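# Snap off every other fruitlet from the branch tip

## Task

Count the fruitlets from the tip of the branch and break off the odd-numbered ones (first, third, fifth, and so on), leaving the even-numbered ones attached. Every removed fruitlet must come to rest on the mat beneath the branch, and dropping them there straight from the branch is allowed. Striking a fruitlet hard or clamping one at maximum grip force can count as failure. The result only counts if it holds on its own once the robot lets go; nothing may rely on the gripper to stay in place.

## Robot and tools

Robot: one six-joint arm with a two-finger parallel gripper. Cameras: cam_head_left, cam_head_right, cam_high, cam_low, cam_wrist (each 504x504). The wrist camera rides on the hand.

Frame: the scene frame has its origin on the table top under the arm's base, +z up, and +y to the left when facing along +x. Results report end_effector_position (metres) and end_effector_quat_wxyz, plus linear and angular velocities, in this frame. The reported point sits between the finger pads, about 3 to 4 cm behind the fingertips, and can be slightly off at long reach. The fingers point along the gripper's +x axis and close along its y axis.

Row layout (one arm, one list of 7 numbers, each in [-1, 1]), in this order: waist, wrist pitch, wrist roll, shoulder, elbow, wrist yaw, gripper opening. This order also applies to every per-joint list in results (Joint positions, velocities, targets, torques). The first six are joint offsets, not poses: they are added to the joint angles held at the start of the action (not the previous row). Scale: 1.0 equals 0.9615 rad for waist, shoulder and elbow; 1.713 rad for wrist pitch; 1.767 rad for wrist yaw; 1.728 rad for wrist roll. The seventh number is an absolute opening: +1 fully open, about -0.80 fingers touching, below that no further closing. Closing from fully open needs at least about 0.5 s.

Joint ranges (rad): waist -3.054 to 3.054, shoulder 0.000 to 3.142, elbow 0.000 to 2.356, wrist pitch -1.571 to 1.571, wrist yaw -1.571 to 1.571, wrist roll -3.142 to 3.142. Real ends may differ by 0.010 rad. An action that asks a joint to go more than 0.010 rad beyond its range is refused; if the first action of a call fails this, nothing in the call runs. Overshooting joints are clipped to the end and the result prints "joint sent to its limit".

execute_actions(actions): a list of actions; each action is a table of 1 to 15 rows, one row per 1/30 s step, and the last row is held to fill 15 steps (0.5 s per action). An empty list just returns state and images. Per step, each joint's target is kept within a lead of its measured angle (0.211 rad for waist, shoulder, elbow; 0.213 wrist pitch; 0.267 wrist yaw; 0.228 wrist roll), and targets are pulled back if they would put the gripper more than 70 mm from where it is, so big changes need several actions; an unfinished change may need re-commanding.

move(target, speed, blocking): target is one 7-number row as above, but its offsets are counted from the Joint positions in the latest result that shows them. speed is rad/s for the joint with the farthest to go, 0.01 to 2, default 0.5. All joints finish together, so the hand follows a curve and does not avoid obstacles; paths last 0.5 to 10 s. Faster moves and targets set deeper past a contact hit and press harder. The result adds a move: line giving how it ended (done, off_target, moving, held, fault), limits=held or limits=none, and the joint farthest from target. With blocking=false the result arrives after 0.5 s; use wait(0) to check, and send no other motion until the move is shown finished (or call stop).

wait(seconds): 0 to 10 s, arm keeps its last command. stop: brakes a running move; fingers continue. zoom_image(camera, region): region [x0, y0, x1, y1] in pixels, top-left origin, up to 504x504. show_instructions: reference images. read_manual(section="licences"): licence texts. finished_scene(scene): ends the given scene, irreversibly, and reports success.

Reading results: Joint positions in rad, with the pad gap in metres last (0.088 fully open). grip_measured is the opening on the command scale; it can be off by about 1 mm, and reads up to 3 mm narrow while squeezing something hard. To hold lightly, command only a little below grip_measured (about 0.07 below gives a firm hold); pads may spike in force at first contact. "joint command not followed" means the clearance check altered targets. Joint targets shows what the joints are being driven toward. External joint torques estimate push-back from contact (includes friction and held weight). Step readings list joint angles at some steps, HELD marking restrained rows. Friction may leave a joint short of its command, so check positions after each motion.

Avoid: hard strikes on fruitlets, maximum-force clamping, knocking anything off the table, and torque faults (contact torque at a joint's load limit: waist 17.2, shoulder 21.3, elbow 21.3, wrist pitch 5.61, wrist yaw 5.59, wrist roll 5.24 N m) which freeze the arm for 10 s. Long holding of loads heats motors; MOTOR HOT appears from 50 °C and at 95 °C an OVER-TEMPERATURE FAULT stops the arm. Loose items may occasionally be nudged by outside forces. The robot holds its last command while you compose each reply.

Each tool is called after "Request:" as name(argument=value, ...), one argument or row to a line, values as JSON.

## Session

Request:
execute_actions(
  actions=[],
)

Scene clock: 0.00 s.
end_effector_position=(+0.3422, -0.2501, +0.2533) grip_measured=+0.832 end_effector_quat_wxyz=(-0.407, +0.624, -0.618, -0.251) end_effector_velocity=(-0.001, +0.001, -0.000) end_effector_angular_velocity=(+0.008, +0.011, +0.016)
Joint names: [waist, wrist pitch, wrist roll, shoulder, elbow, wrist yaw]
Joint positions: [-0.728 -0.905 -2.143  2.494  1.784 -0.211  0.08 ]
Joint velocities: [-0.002 -0.007 -0.022 -0.002 -0.002 -0.007 -0.   ]
Joint torques (N m, as the arm reports them, + toward a larger angle): no reading
External joint torques (N m, as the arm's controller estimates them; a push from outside toward a larger angle lowers the number): no reading
Heat: hottest waist 32 °C (+0.0 °C/min).
Joint targets: [-0.728 -0.905 -2.143 2.494 1.784 -0.211]
camera_calibration (this result's frames):
cam_wrist: T_world_to_cam=[[0.98694, -0.0720824, 0.144059, -0.381398], [-0.159612, -0.558302, 0.814139, -0.268304], [0.0217433, -0.826501, -0.562516, 0.00552874], [0, 0, 0, 1]] pos_world=[0.333472, -0.172717, 0.276491]

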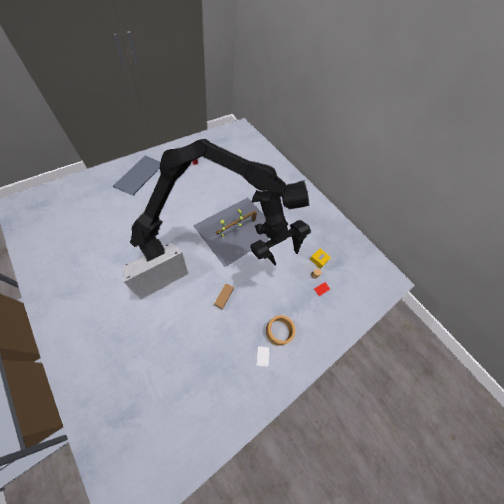

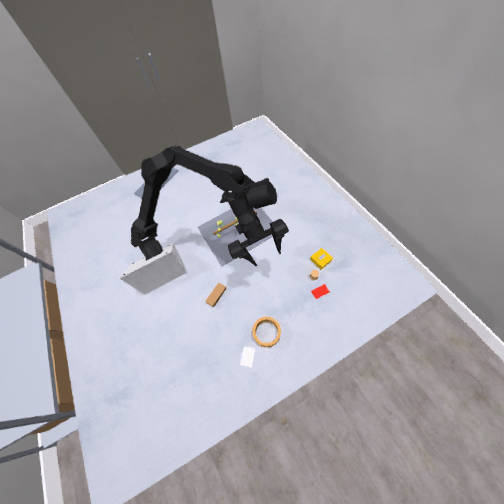

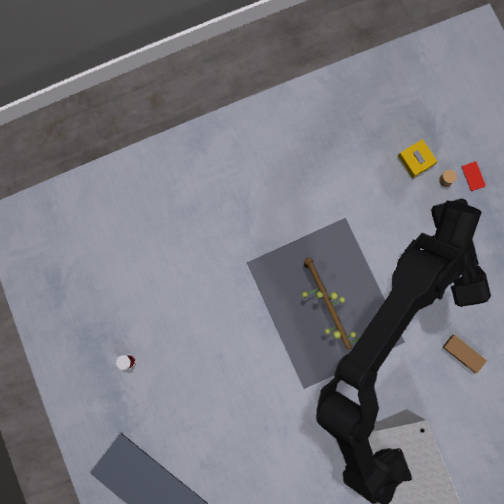

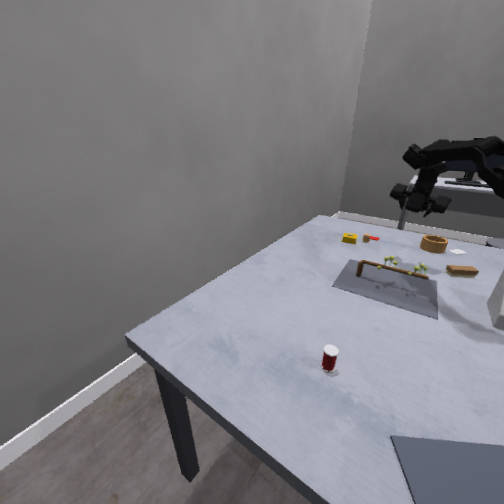

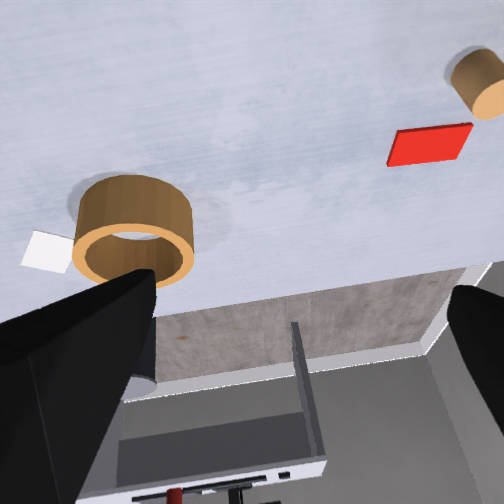

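Request:
zoom_image(
  camera="cam_high",
  region=[275, 250, 385, 360],
)

Request:
show_instructions(
)

Region (275, 250, 385, 360) of cam_high's 504x504 image, scaled by 4.582, with more detail than that image has.

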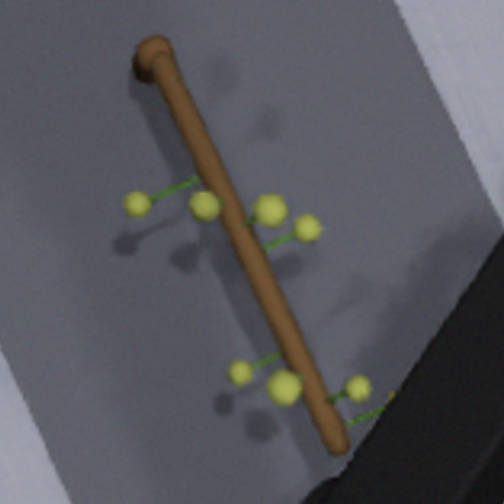

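Reference images for this scene: manual page 1, manual page 2, manual page 3, manual page 4.

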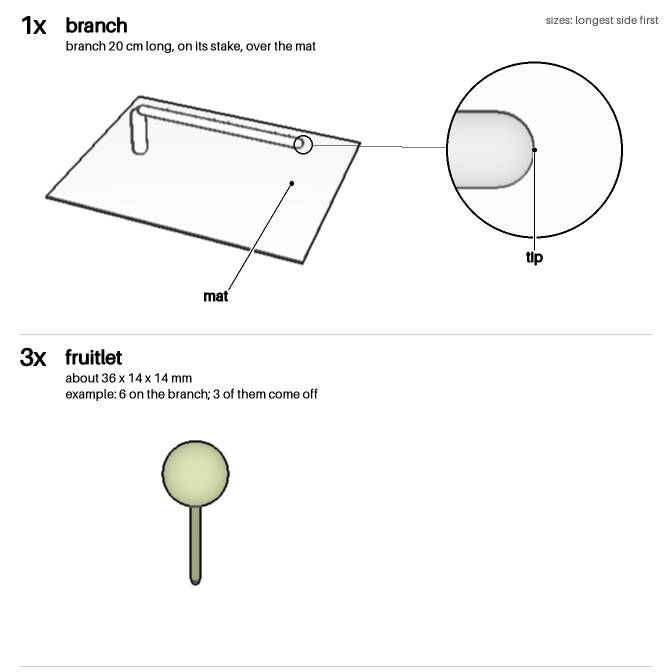

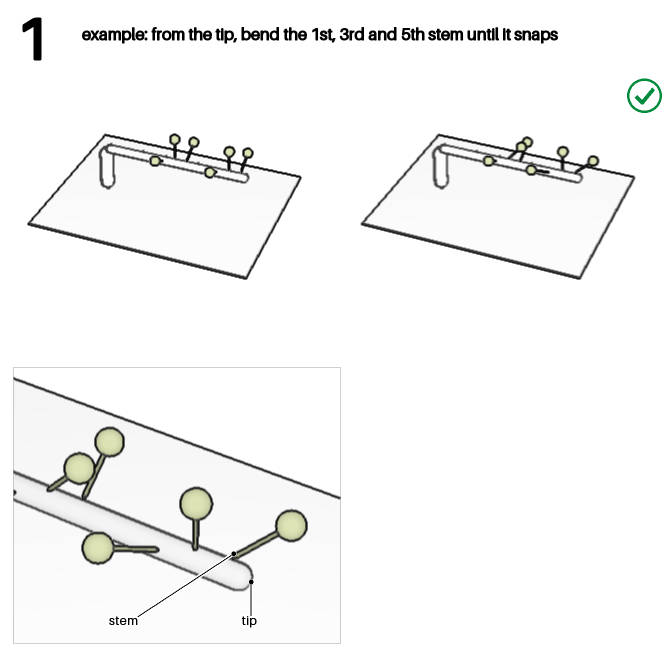

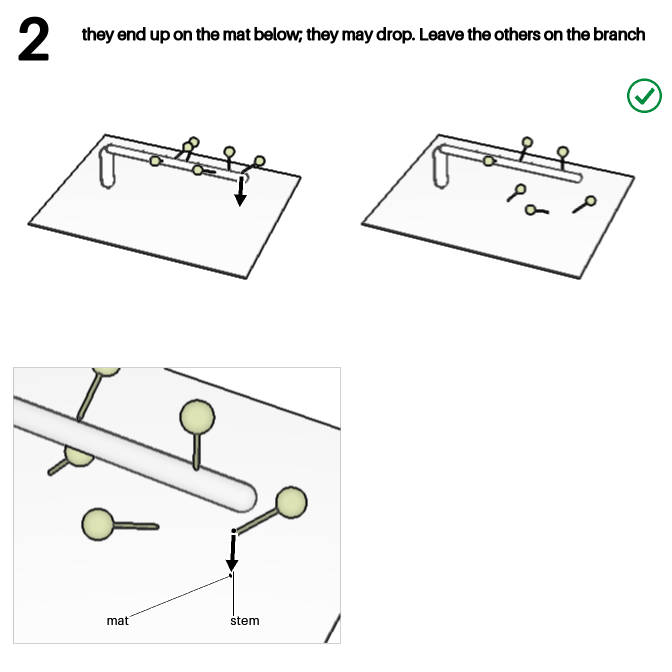

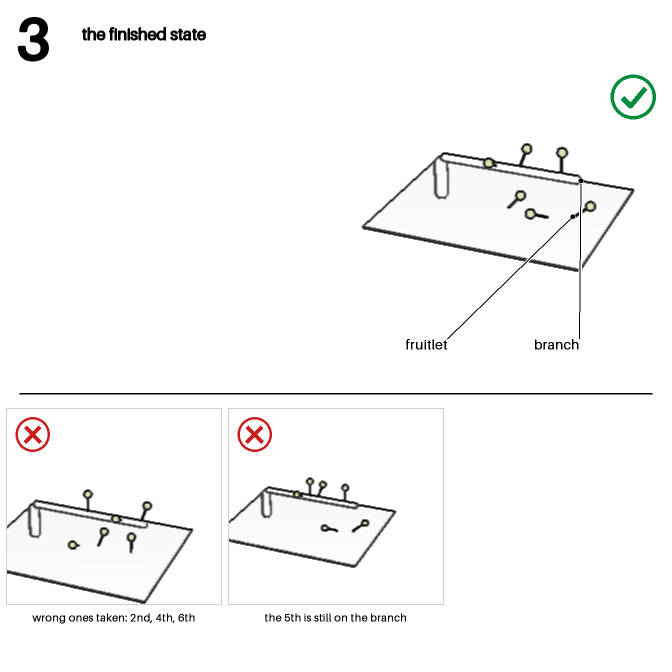

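Request:
move(
  target=[0.245, -0.275, 0.812, -0.44, -0.393, -0.252, 1],
  speed=1.0,
)

Scene clock: 23.30 s.
end_effector_position=(+0.3003, -0.0061, +0.1912) grip_measured=+1.000 end_effector_quat_wxyz=(+0.707, -0.020, +0.707, +0.014) end_effector_velocity=(-0.002, +0.003, +0.001) end_effector_angular_velocity=(+0.031, -0.003, -0.014)
Joint names: [waist, wrist pitch, wrist roll, shoulder, elbow, wrist yaw]
Joint positions: [-0.494 -1.374 -0.744  2.079  1.417 -0.652  0.088]
Joint velocities: [-0.007 -0.022 -0.007  0.002 -0.002 -0.022  0.   ]
Joint torques (N m, as the arm reports them, + toward a larger angle): [-4.63  0.01  0.11 -5.51  2.15 -0.2 ]
External joint torques (N m, as the arm's controller estimates them; a push from outside toward a larger angle lowers the number): [ 0.95 -0.24  0.11 -0.87 -2.3  -0.16]
Heat: hottest waist 36 °C (+10.3 °C/min).
Joint targets: [-0.492 -1.376 -0.740 2.070 1.406 -0.656]
move: off_target; limits=none; farthest joint: the elbow, 0.011 radians from its target (0.378 radians at the start)
camera_calibration (this result's frames):
cam_wrist: T_world_to_cam=[[0.0963642, -0.995059, -0.0239233, -0.0196045], [-0.924878, -0.0983986, 0.367313, 0.22978], [-0.367852, -0.0132697, -0.92979, 0.365301], [0, 0, 0, 1]] pos_world=[0.348784, 0.00794988, 0.254783]

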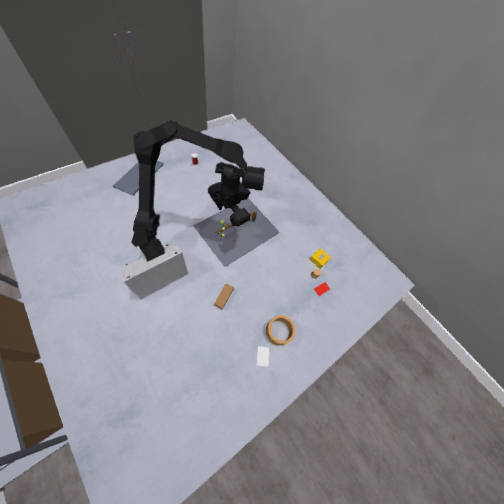

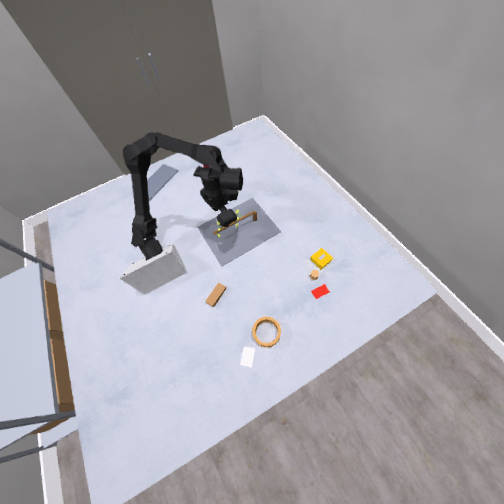

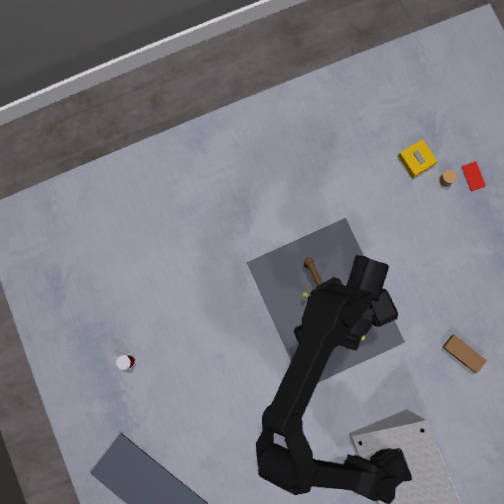

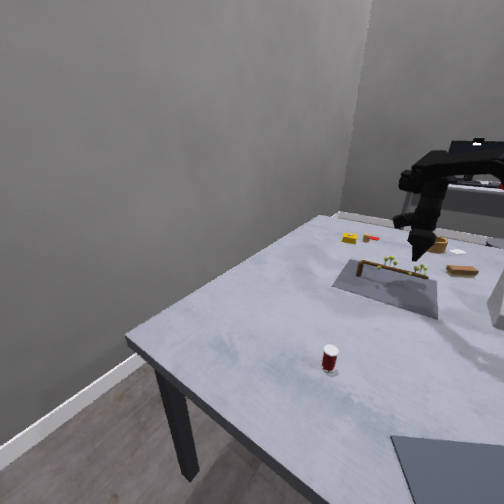

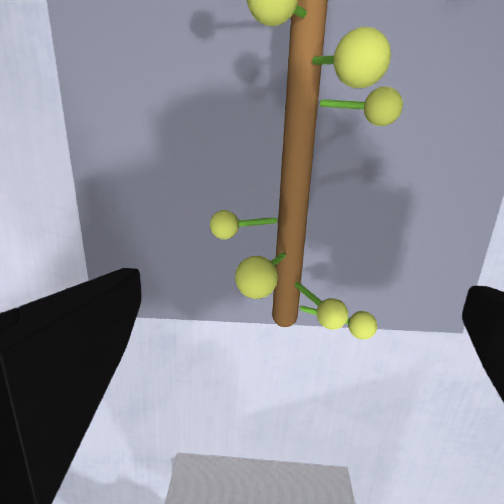

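Request:
move(
  target=[0.098, -0.05, 0.065, 0.224, 0.378, -0.026, 1],
  speed=0.4,
)

Scene clock: 32.20 s.
end_effector_position=(+0.3699, -0.0028, +0.1900) grip_measured=+1.000 end_effector_quat_wxyz=(+0.706, -0.016, +0.708, +0.014) end_effector_velocity=(+0.002, +0.001, -0.000) end_effector_angular_velocity=(+0.017, -0.015, +0.022)
Joint names: [waist, wrist pitch, wrist roll, shoulder, elbow, wrist yaw]
Joint positions: [-0.401 -1.458 -0.635  2.286  1.768 -0.694  0.088]
Joint velocities: [-0.002  0.007 -0.022  0.002 -0.002 -0.022  0.   ]
Joint torques (N m, as the arm reports them, + toward a larger angle): [-5.78  0.    0.1  -4.96  4.09 -0.19]
External joint torques (N m, as the arm's controller estimates them; a push from outside toward a larger angle lowers the number): [ 1.04 -0.26  0.1   1.03 -0.2  -0.15]
Heat: hottest waist 36 °C (+7.5 °C/min).
Joint targets: [-0.400 -1.460 -0.631 2.295 1.781 -0.698]
move: off_target; limits=none; farthest joint: the elbow, 0.012 radians from its target (0.363 radians at the start)
camera_calibration (this result's frames):
cam_wrist: T_world_to_cam=[[0.0913562, -0.995392, -0.0291227, -0.0201799], [-0.924345, -0.0956426, 0.369375, 0.294419], [-0.370459, -0.00682532, -0.928824, 0.390661], [0, 0, 0, 1]] pos_world=[0.418712, 0.0107384, 0.253516]

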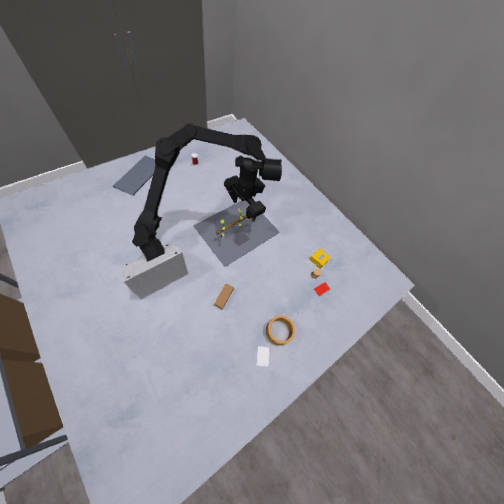

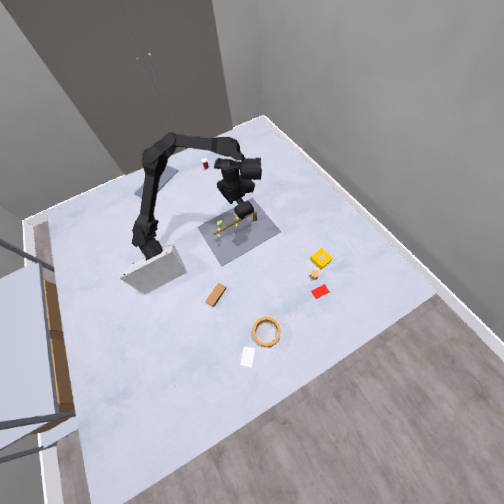

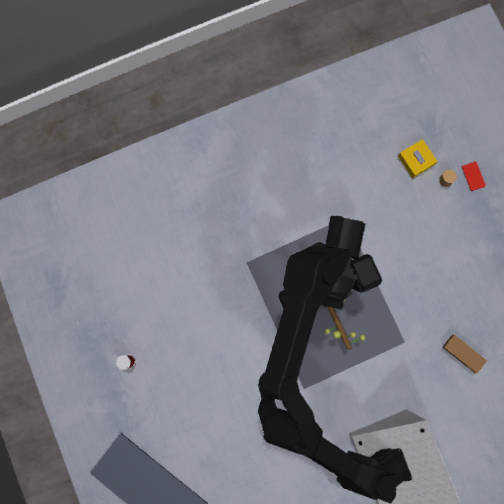

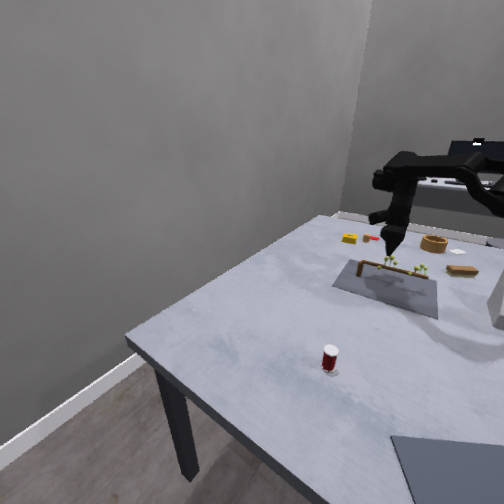

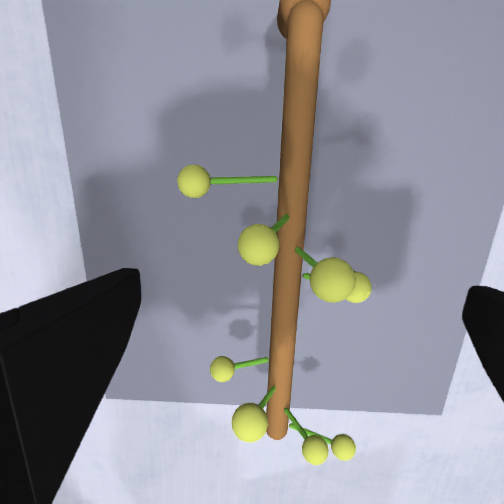

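Request:
move(
  target=[0.069, 0.0905, 0.048, 0.151, 0.052, -0.016, 1],
  speed=0.15,
)

Request:
move(
  target=[0, 0, 0, 0, 0, 0, 0.43],
)

Scene clock: 59.23 s.
end_effector_position=(+0.4003, -0.0265, +0.1426) grip_measured=+1.000 end_effector_quat_wxyz=(+0.706, -0.018, +0.708, +0.014) end_effector_velocity=(+0.000, +0.001, +0.005) end_effector_angular_velocity=(+0.006, -0.010, +0.033)
Joint names: [waist, wrist pitch, wrist roll, shoulder, elbow, wrist yaw]
Joint positions: [-0.335 -1.305 -0.555  2.421  1.806 -0.718  0.088]
Joint velocities: [-0.007 -0.007 -0.037 -0.007  0.002 -0.007  0.   ]
Joint torques (N m, as the arm reports them, + toward a larger angle): [-6.32  0.25  0.1  -5.74  3.99 -0.19]
External joint torques (N m, as the arm's controller estimates them; a push from outside toward a larger angle lowers the number): [ 1.2   0.02  0.1   1.28 -0.28 -0.16]
Heat: hottest waist 40 °C (+8.1 °C/min).
Joint targets: [-0.334 -1.303 -0.552 2.431 1.818 -0.722]
move: off_target; limits=none; farthest joint: the elbow, 0.012 radians from its target (0.049 radians at the start)
camera_calibration (this result's frames):
cam_wrist: T_world_to_cam=[[0.0946254, -0.995132, -0.0275313, -0.0495181], [-0.92469, -0.0981045, 0.367863, 0.337973], [-0.368774, -0.00935126, -0.929472, 0.357073], [0, 0, 0, 1]] pos_world=[0.448885, -0.0127813, 0.206198]

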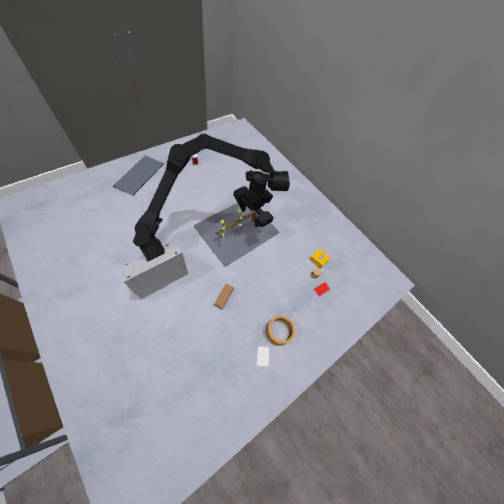

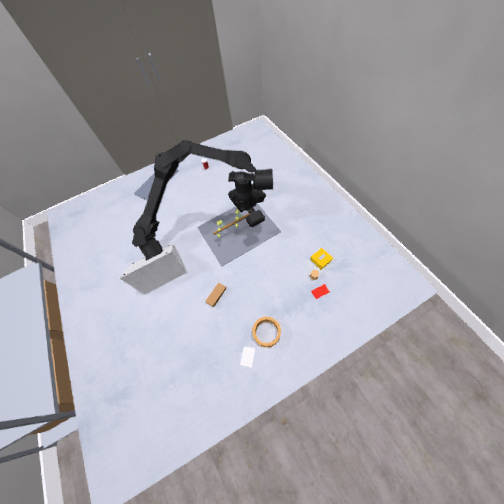

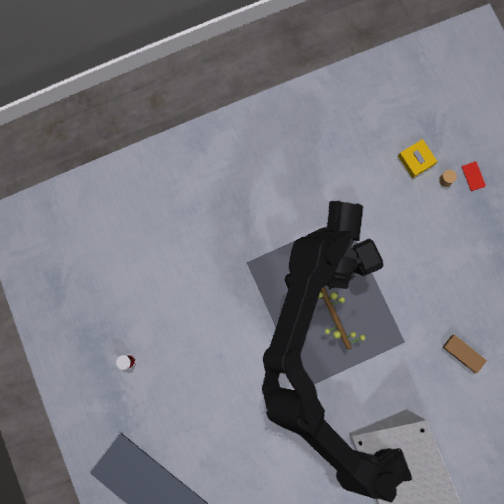

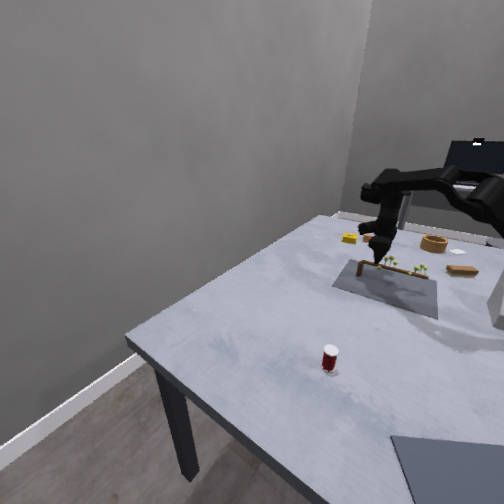

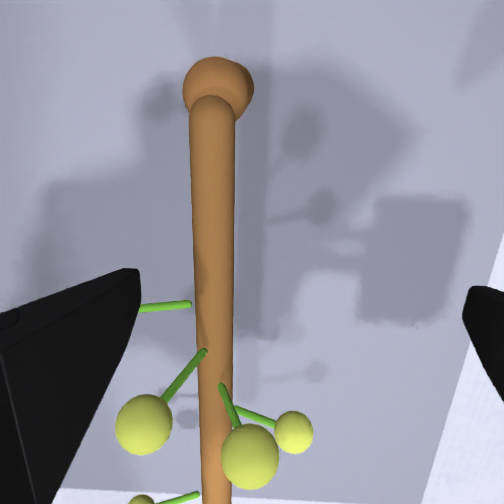

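Scene clock: 59.87 s.
end_effector_position=(+0.4003, -0.0265, +0.1426) grip_measured=+0.434 end_effector_quat_wxyz=(+0.706, -0.018, +0.708, +0.014) end_effector_velocity=(+0.001, +0.000, +0.001) end_effector_angular_velocity=(+0.004, -0.010, +0.025)
Joint names: [waist, wrist pitch, wrist roll, shoulder, elbow, wrist yaw]
Joint positions: [-0.335 -1.305 -0.555  2.421  1.806 -0.718  0.06 ]
Joint velocities: [-0.002  0.007 -0.022 -0.002 -0.002 -0.007 -0.001]
Joint torques (N m, as the arm reports them, + toward a larger angle): [-6.37  0.12  0.   -6.7   2.93 -0.03]
External joint torques (N m, as the arm's controller estimates them; a push from outside toward a larger angle lowers the number): [ 1.08 -0.13  0.    0.29 -1.35  0.01]
Heat: hottest waist 40 °C (+8.0 °C/min).
Joint targets: [-0.335 -1.305 -0.555 2.421 1.806 -0.718]
move: done; limits=none; farthest joint: the waist, 0.000 radians from its target (0.000 radians at the start)
camera_calibration (this result's frames):
cam_wrist: T_world_to_cam=[[0.0946254, -0.995132, -0.0275313, -0.0495181], [-0.92469, -0.0981045, 0.367863, 0.337973], [-0.368774, -0.00935126, -0.929472, 0.357073], [0, 0, 0, 1]] pos_world=[0.448885, -0.0127813, 0.206198]

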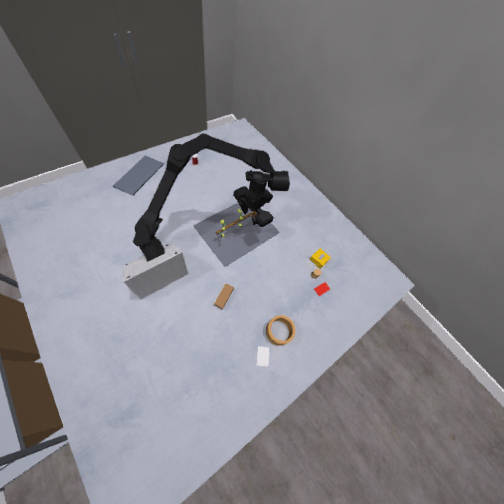

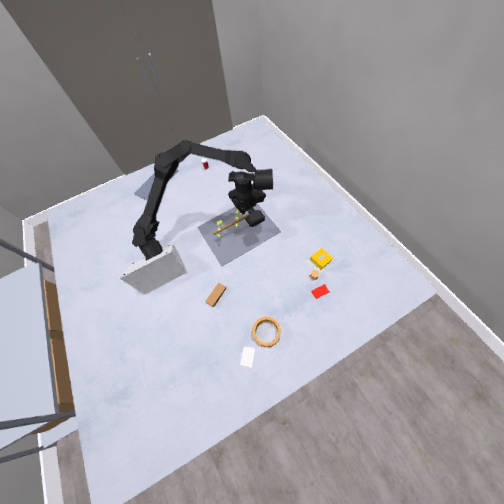

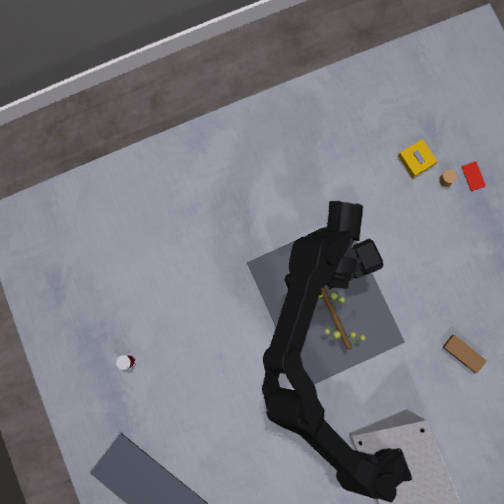

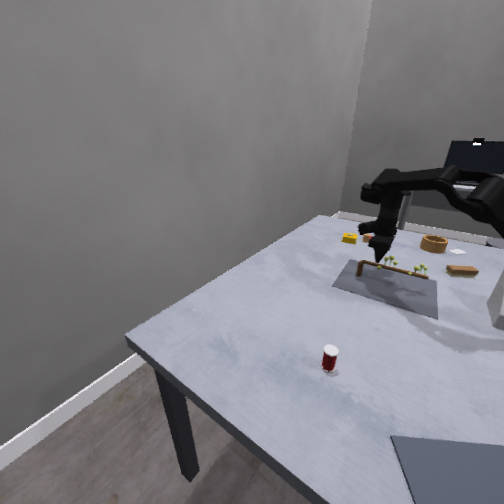

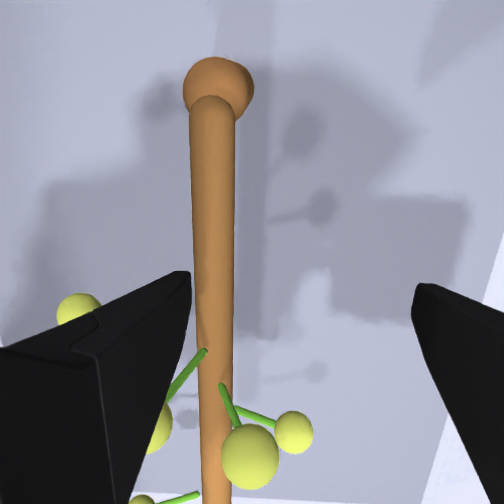

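Request:
move(
  target=[-0.054, 0.054, -0.037, -0.158, -0.296, 0.011, 0.35],
  speed=0.07,
)

Scene clock: 68.13 s.
end_effector_position=(+0.3525, -0.0290, +0.1416) grip_measured=+0.352 end_effector_quat_wxyz=(+0.706, -0.016, +0.708, +0.015) end_effector_velocity=(-0.001, +0.001, +0.001) end_effector_angular_velocity=(+0.009, -0.001, +0.001)
Joint names: [waist, wrist pitch, wrist roll, shoulder, elbow, wrist yaw]
Joint positions: [-0.383 -1.215 -0.616  2.28   1.533 -0.702  0.056]
Joint velocities: [-0.002 -0.007 -0.007 -0.002 -0.002 -0.007 -0.   ]
Joint torques (N m, as the arm reports them, + toward a larger angle): [-5.91  0.25 -0.09 -6.93  1.97  0.12]
External joint torques (N m, as the arm's controller estimates them; a push from outside toward a larger angle lowers the number): [ 0.63  0.   -0.09 -0.86 -2.32  0.17]
Heat: hottest waist 41 °C (+7.1 °C/min).
Joint targets: [-0.387 -1.213 -0.619 2.269 1.522 -0.698]
move: off_target; limits=none; farthest joint: the elbow, 0.012 radians from its target (0.285 radians at the start)
camera_calibration (this result's frames):
cam_wrist: T_world_to_cam=[[0.0932728, -0.995165, -0.0307727, -0.0465243], [-0.924507, -0.0980403, 0.36834, 0.293799], [-0.369576, -0.00590648, -0.929182, 0.338855], [0, 0, 0, 1]] pos_world=[0.401192, -0.0154938, 0.205208]

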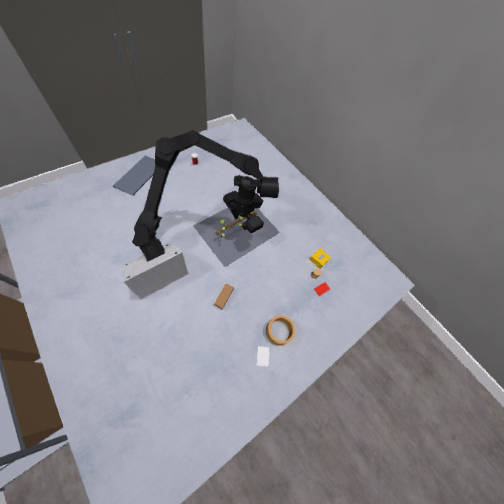

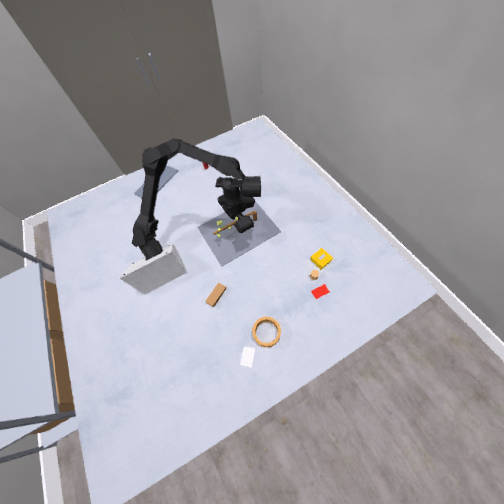

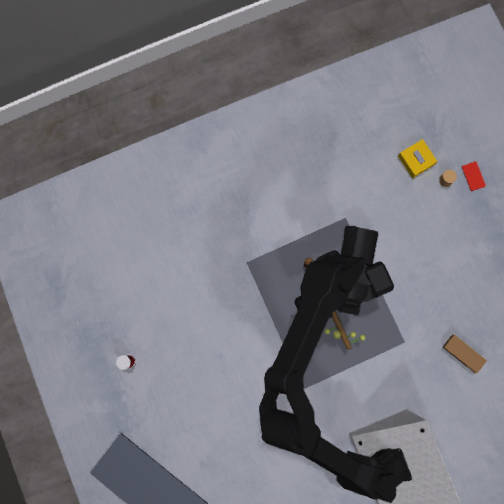

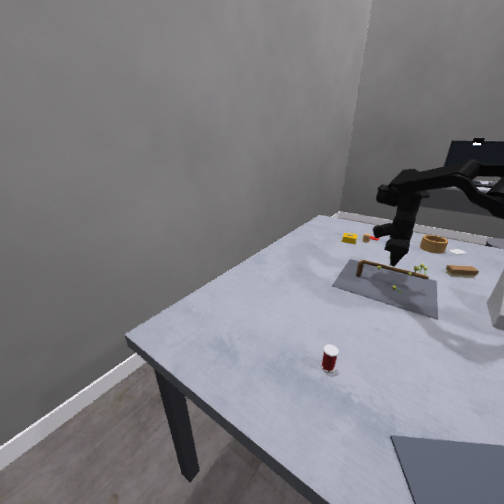

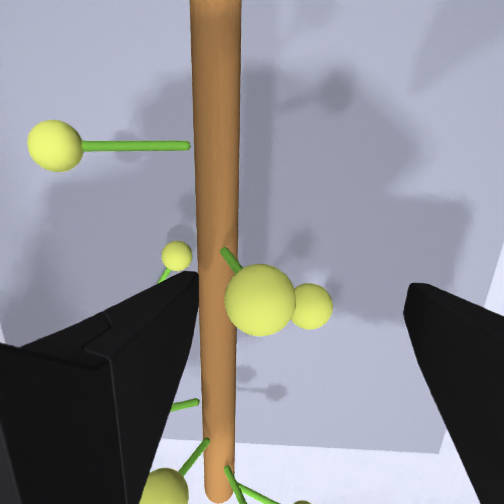

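Request:
move(
  target=[0.027, -0.033, 0.021, -0.087, 0.017, -0.007, 0.35],
  speed=0.07,
)

Scene clock: 79.50 s.
end_effector_position=(+0.3525, -0.0013, +0.1547) grip_measured=+0.352 end_effector_quat_wxyz=(+0.707, -0.018, +0.707, +0.014) end_effector_velocity=(-0.001, +0.001, +0.001) end_effector_angular_velocity=(+0.009, -0.001, +0.015)
Joint names: [waist, wrist pitch, wrist roll, shoulder, elbow, wrist yaw]
Joint positions: [-0.359 -1.269 -0.583  2.207  1.538 -0.711  0.056]
Joint velocities: [-0.002 -0.007 -0.022 -0.002 -0.002 -0.007 -0.   ]
Joint torques (N m, as the arm reports them, + toward a larger angle): [-5.46 -0.02  0.13 -6.57  4.02 -0.19]
External joint torques (N m, as the arm's controller estimates them; a push from outside toward a larger angle lowers the number): [ 1.07 -0.27  0.13 -0.83 -0.26 -0.16]
Heat: hottest waist 42 °C (+7.1 °C/min).
Joint targets: [-0.357 -1.271 -0.580 2.197 1.549 -0.715]
move: off_target; limits=none; farthest joint: the elbow, 0.011 radians from its target (0.016 radians at the start)
camera_calibration (this result's frames):
cam_wrist: T_world_to_cam=[[0.0940429, -0.995176, -0.0279394, -0.0192403], [-0.925513, -0.0977321, 0.365889, 0.292404], [-0.366854, -0.00855095, -0.930239, 0.350385], [0, 0, 0, 1]] pos_world=[0.400973, 0.0124258, 0.218417]

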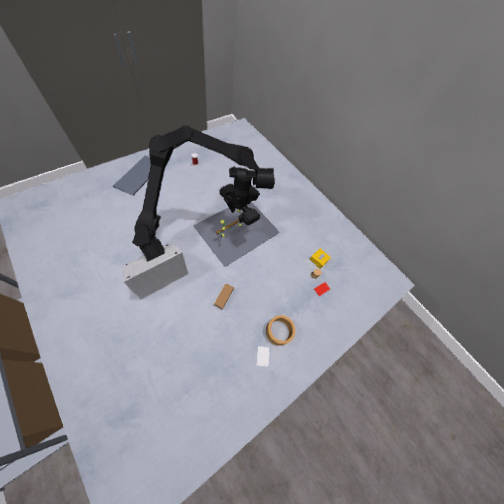

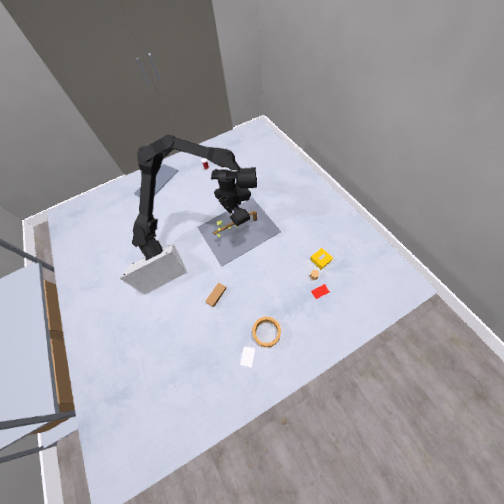

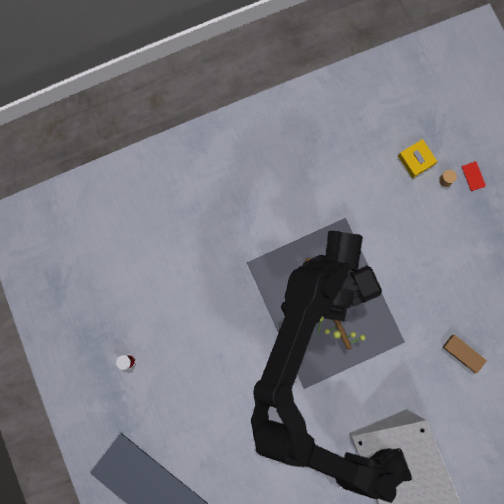

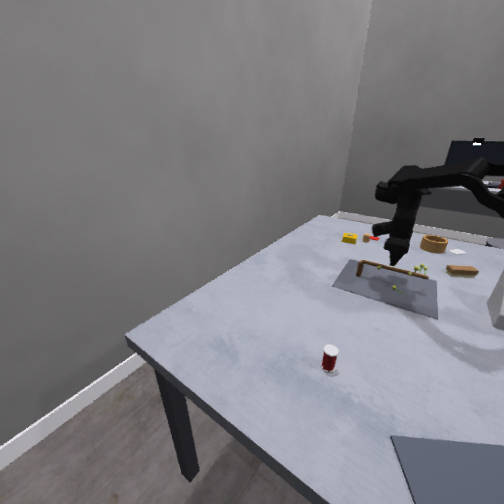

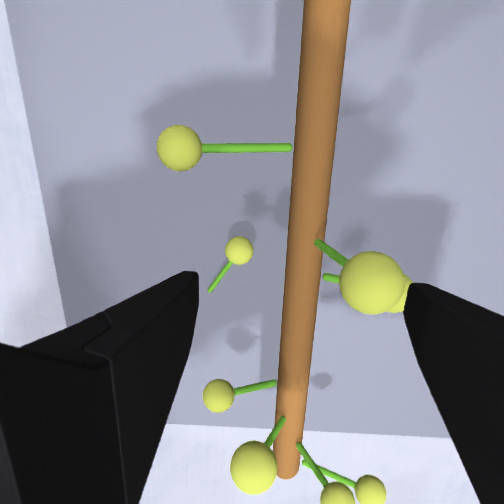

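Request:
move(
  target=[0.061, 0.084, 0.042, 0, -0.112, -0.013, 0.27],
  speed=0.05,
)

Scene clock: 88.73 s.
end_effector_position=(+0.3524, -0.0010, +0.1225) grip_measured=+0.273 end_effector_quat_wxyz=(+0.707, -0.018, +0.707, +0.015) end_effector_velocity=(-0.005, +0.004, -0.001) end_effector_angular_velocity=(+0.016, +0.016, -0.009)
Joint names: [waist, wrist pitch, wrist roll, shoulder, elbow, wrist yaw]
Joint positions: [-0.302 -1.127 -0.514  2.207  1.442 -0.73   0.052]
Joint velocities: [ 0.002 -0.022 -0.007 -0.002 -0.007 -0.007 -0.   ]
Joint torques (N m, as the arm reports them, + toward a larger angle): [-5.45  0.23  0.12 -5.65  1.79 -0.16]
External joint torques (N m, as the arm's controller estimates them; a push from outside toward a larger angle lowers the number): [ 1.02  0.03  0.12  0.17 -2.25 -0.13]
Heat: hottest waist 42 °C (+6.1 °C/min).
Joint targets: [-0.300 -1.125 -0.510 2.207 1.430 -0.734]
move: off_target; limits=none; farthest joint: the elbow, 0.011 radians from its target (0.108 radians at the start)
camera_calibration (this result's frames):
cam_wrist: T_world_to_cam=[[0.0953733, -0.995028, -0.0286808, -0.0202684], [-0.92513, -0.0992362, 0.366451, 0.303971], [-0.367475, -0.00841611, -0.929995, 0.320586], [0, 0, 0, 1]] pos_world=[0.400953, 0.0126954, 0.186172]

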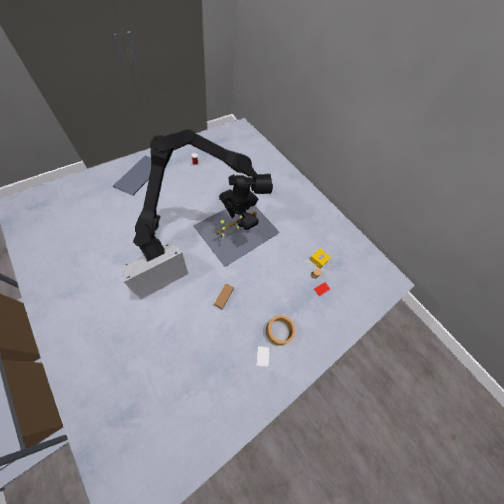

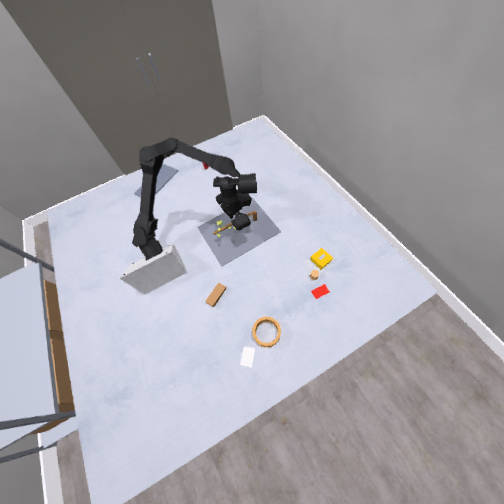

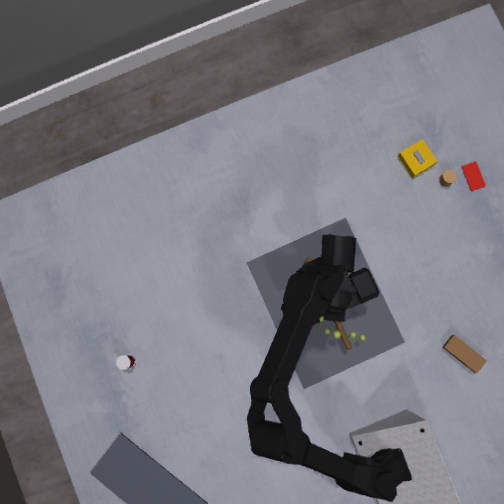

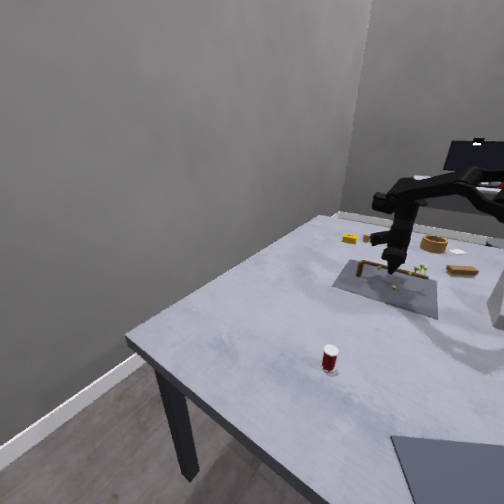

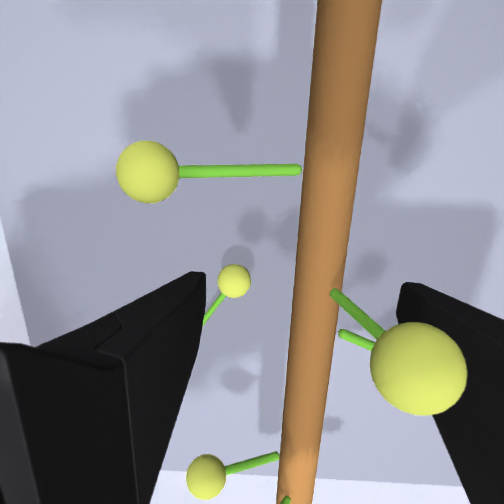

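Request:
move(
  target=[-0.018, 0.014, -0.012, -0.054, -0.09, 0.004, 0.27],
  speed=0.05,
)

Scene clock: 96.37 s.
end_effector_position=(+0.3375, -0.0012, +0.1220) grip_measured=+0.273 end_effector_quat_wxyz=(+0.707, -0.017, +0.707, +0.015) end_effector_velocity=(-0.001, +0.001, +0.001) end_effector_angular_velocity=(+0.009, -0.000, +0.001)
Joint names: [waist, wrist pitch, wrist roll, shoulder, elbow, wrist yaw]
Joint positions: [-0.316 -1.105 -0.531  2.165  1.366 -0.727  0.052]
Joint velocities: [-0.002 -0.007 -0.007 -0.002 -0.002 -0.007 -0.   ]
Joint torques (N m, as the arm reports them, + toward a larger angle): [-5.65  0.27 -0.1  -6.42  1.85  0.13]
External joint torques (N m, as the arm's controller estimates them; a push from outside toward a larger angle lowers the number): [ 0.63  0.02 -0.1  -0.84 -2.3   0.16]
Heat: hottest waist 43 °C (+6.1 °C/min).
Joint targets: [-0.319 -1.103 -0.535 2.155 1.355 -0.723]
move: off_target; limits=none; farthest joint: the elbow, 0.011 radians from its target (0.086 radians at the start)
camera_calibration (this result's frames):
cam_wrist: T_world_to_cam=[[0.0952412, -0.995009, -0.0297553, -0.0188276], [-0.925414, -0.0995144, 0.365657, 0.290532], [-0.366794, -0.00728966, -0.930274, 0.314471], [0, 0, 0, 1]] pos_world=[0.386001, 0.0124709, 0.185749]

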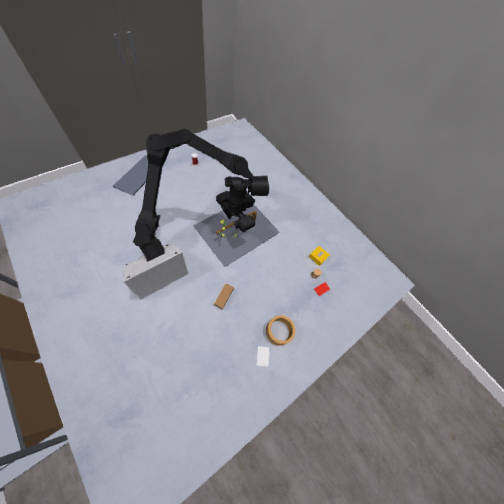

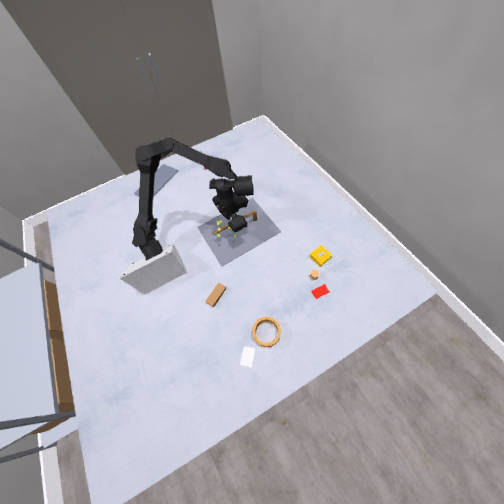

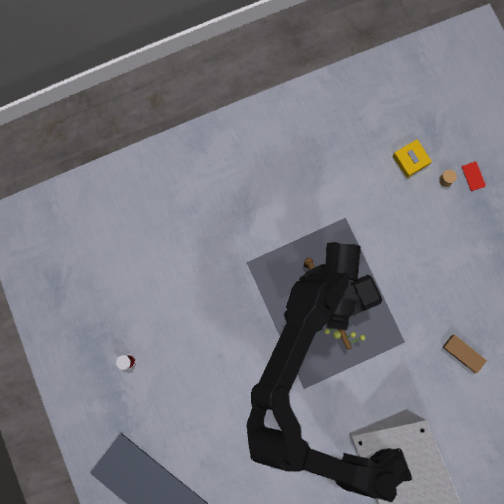

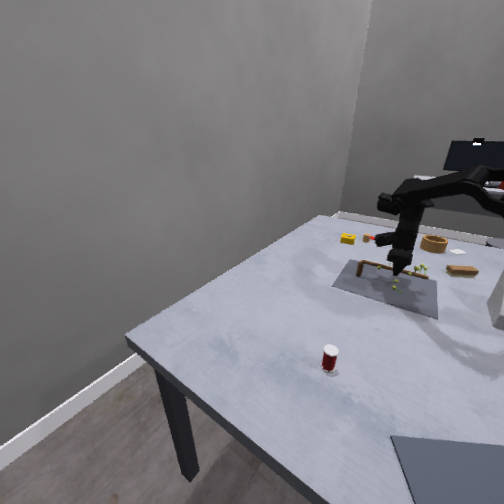

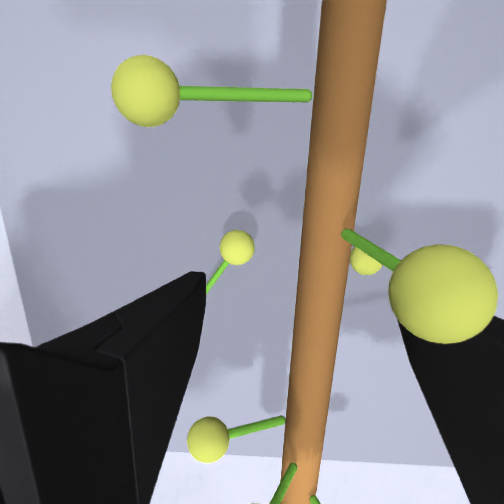

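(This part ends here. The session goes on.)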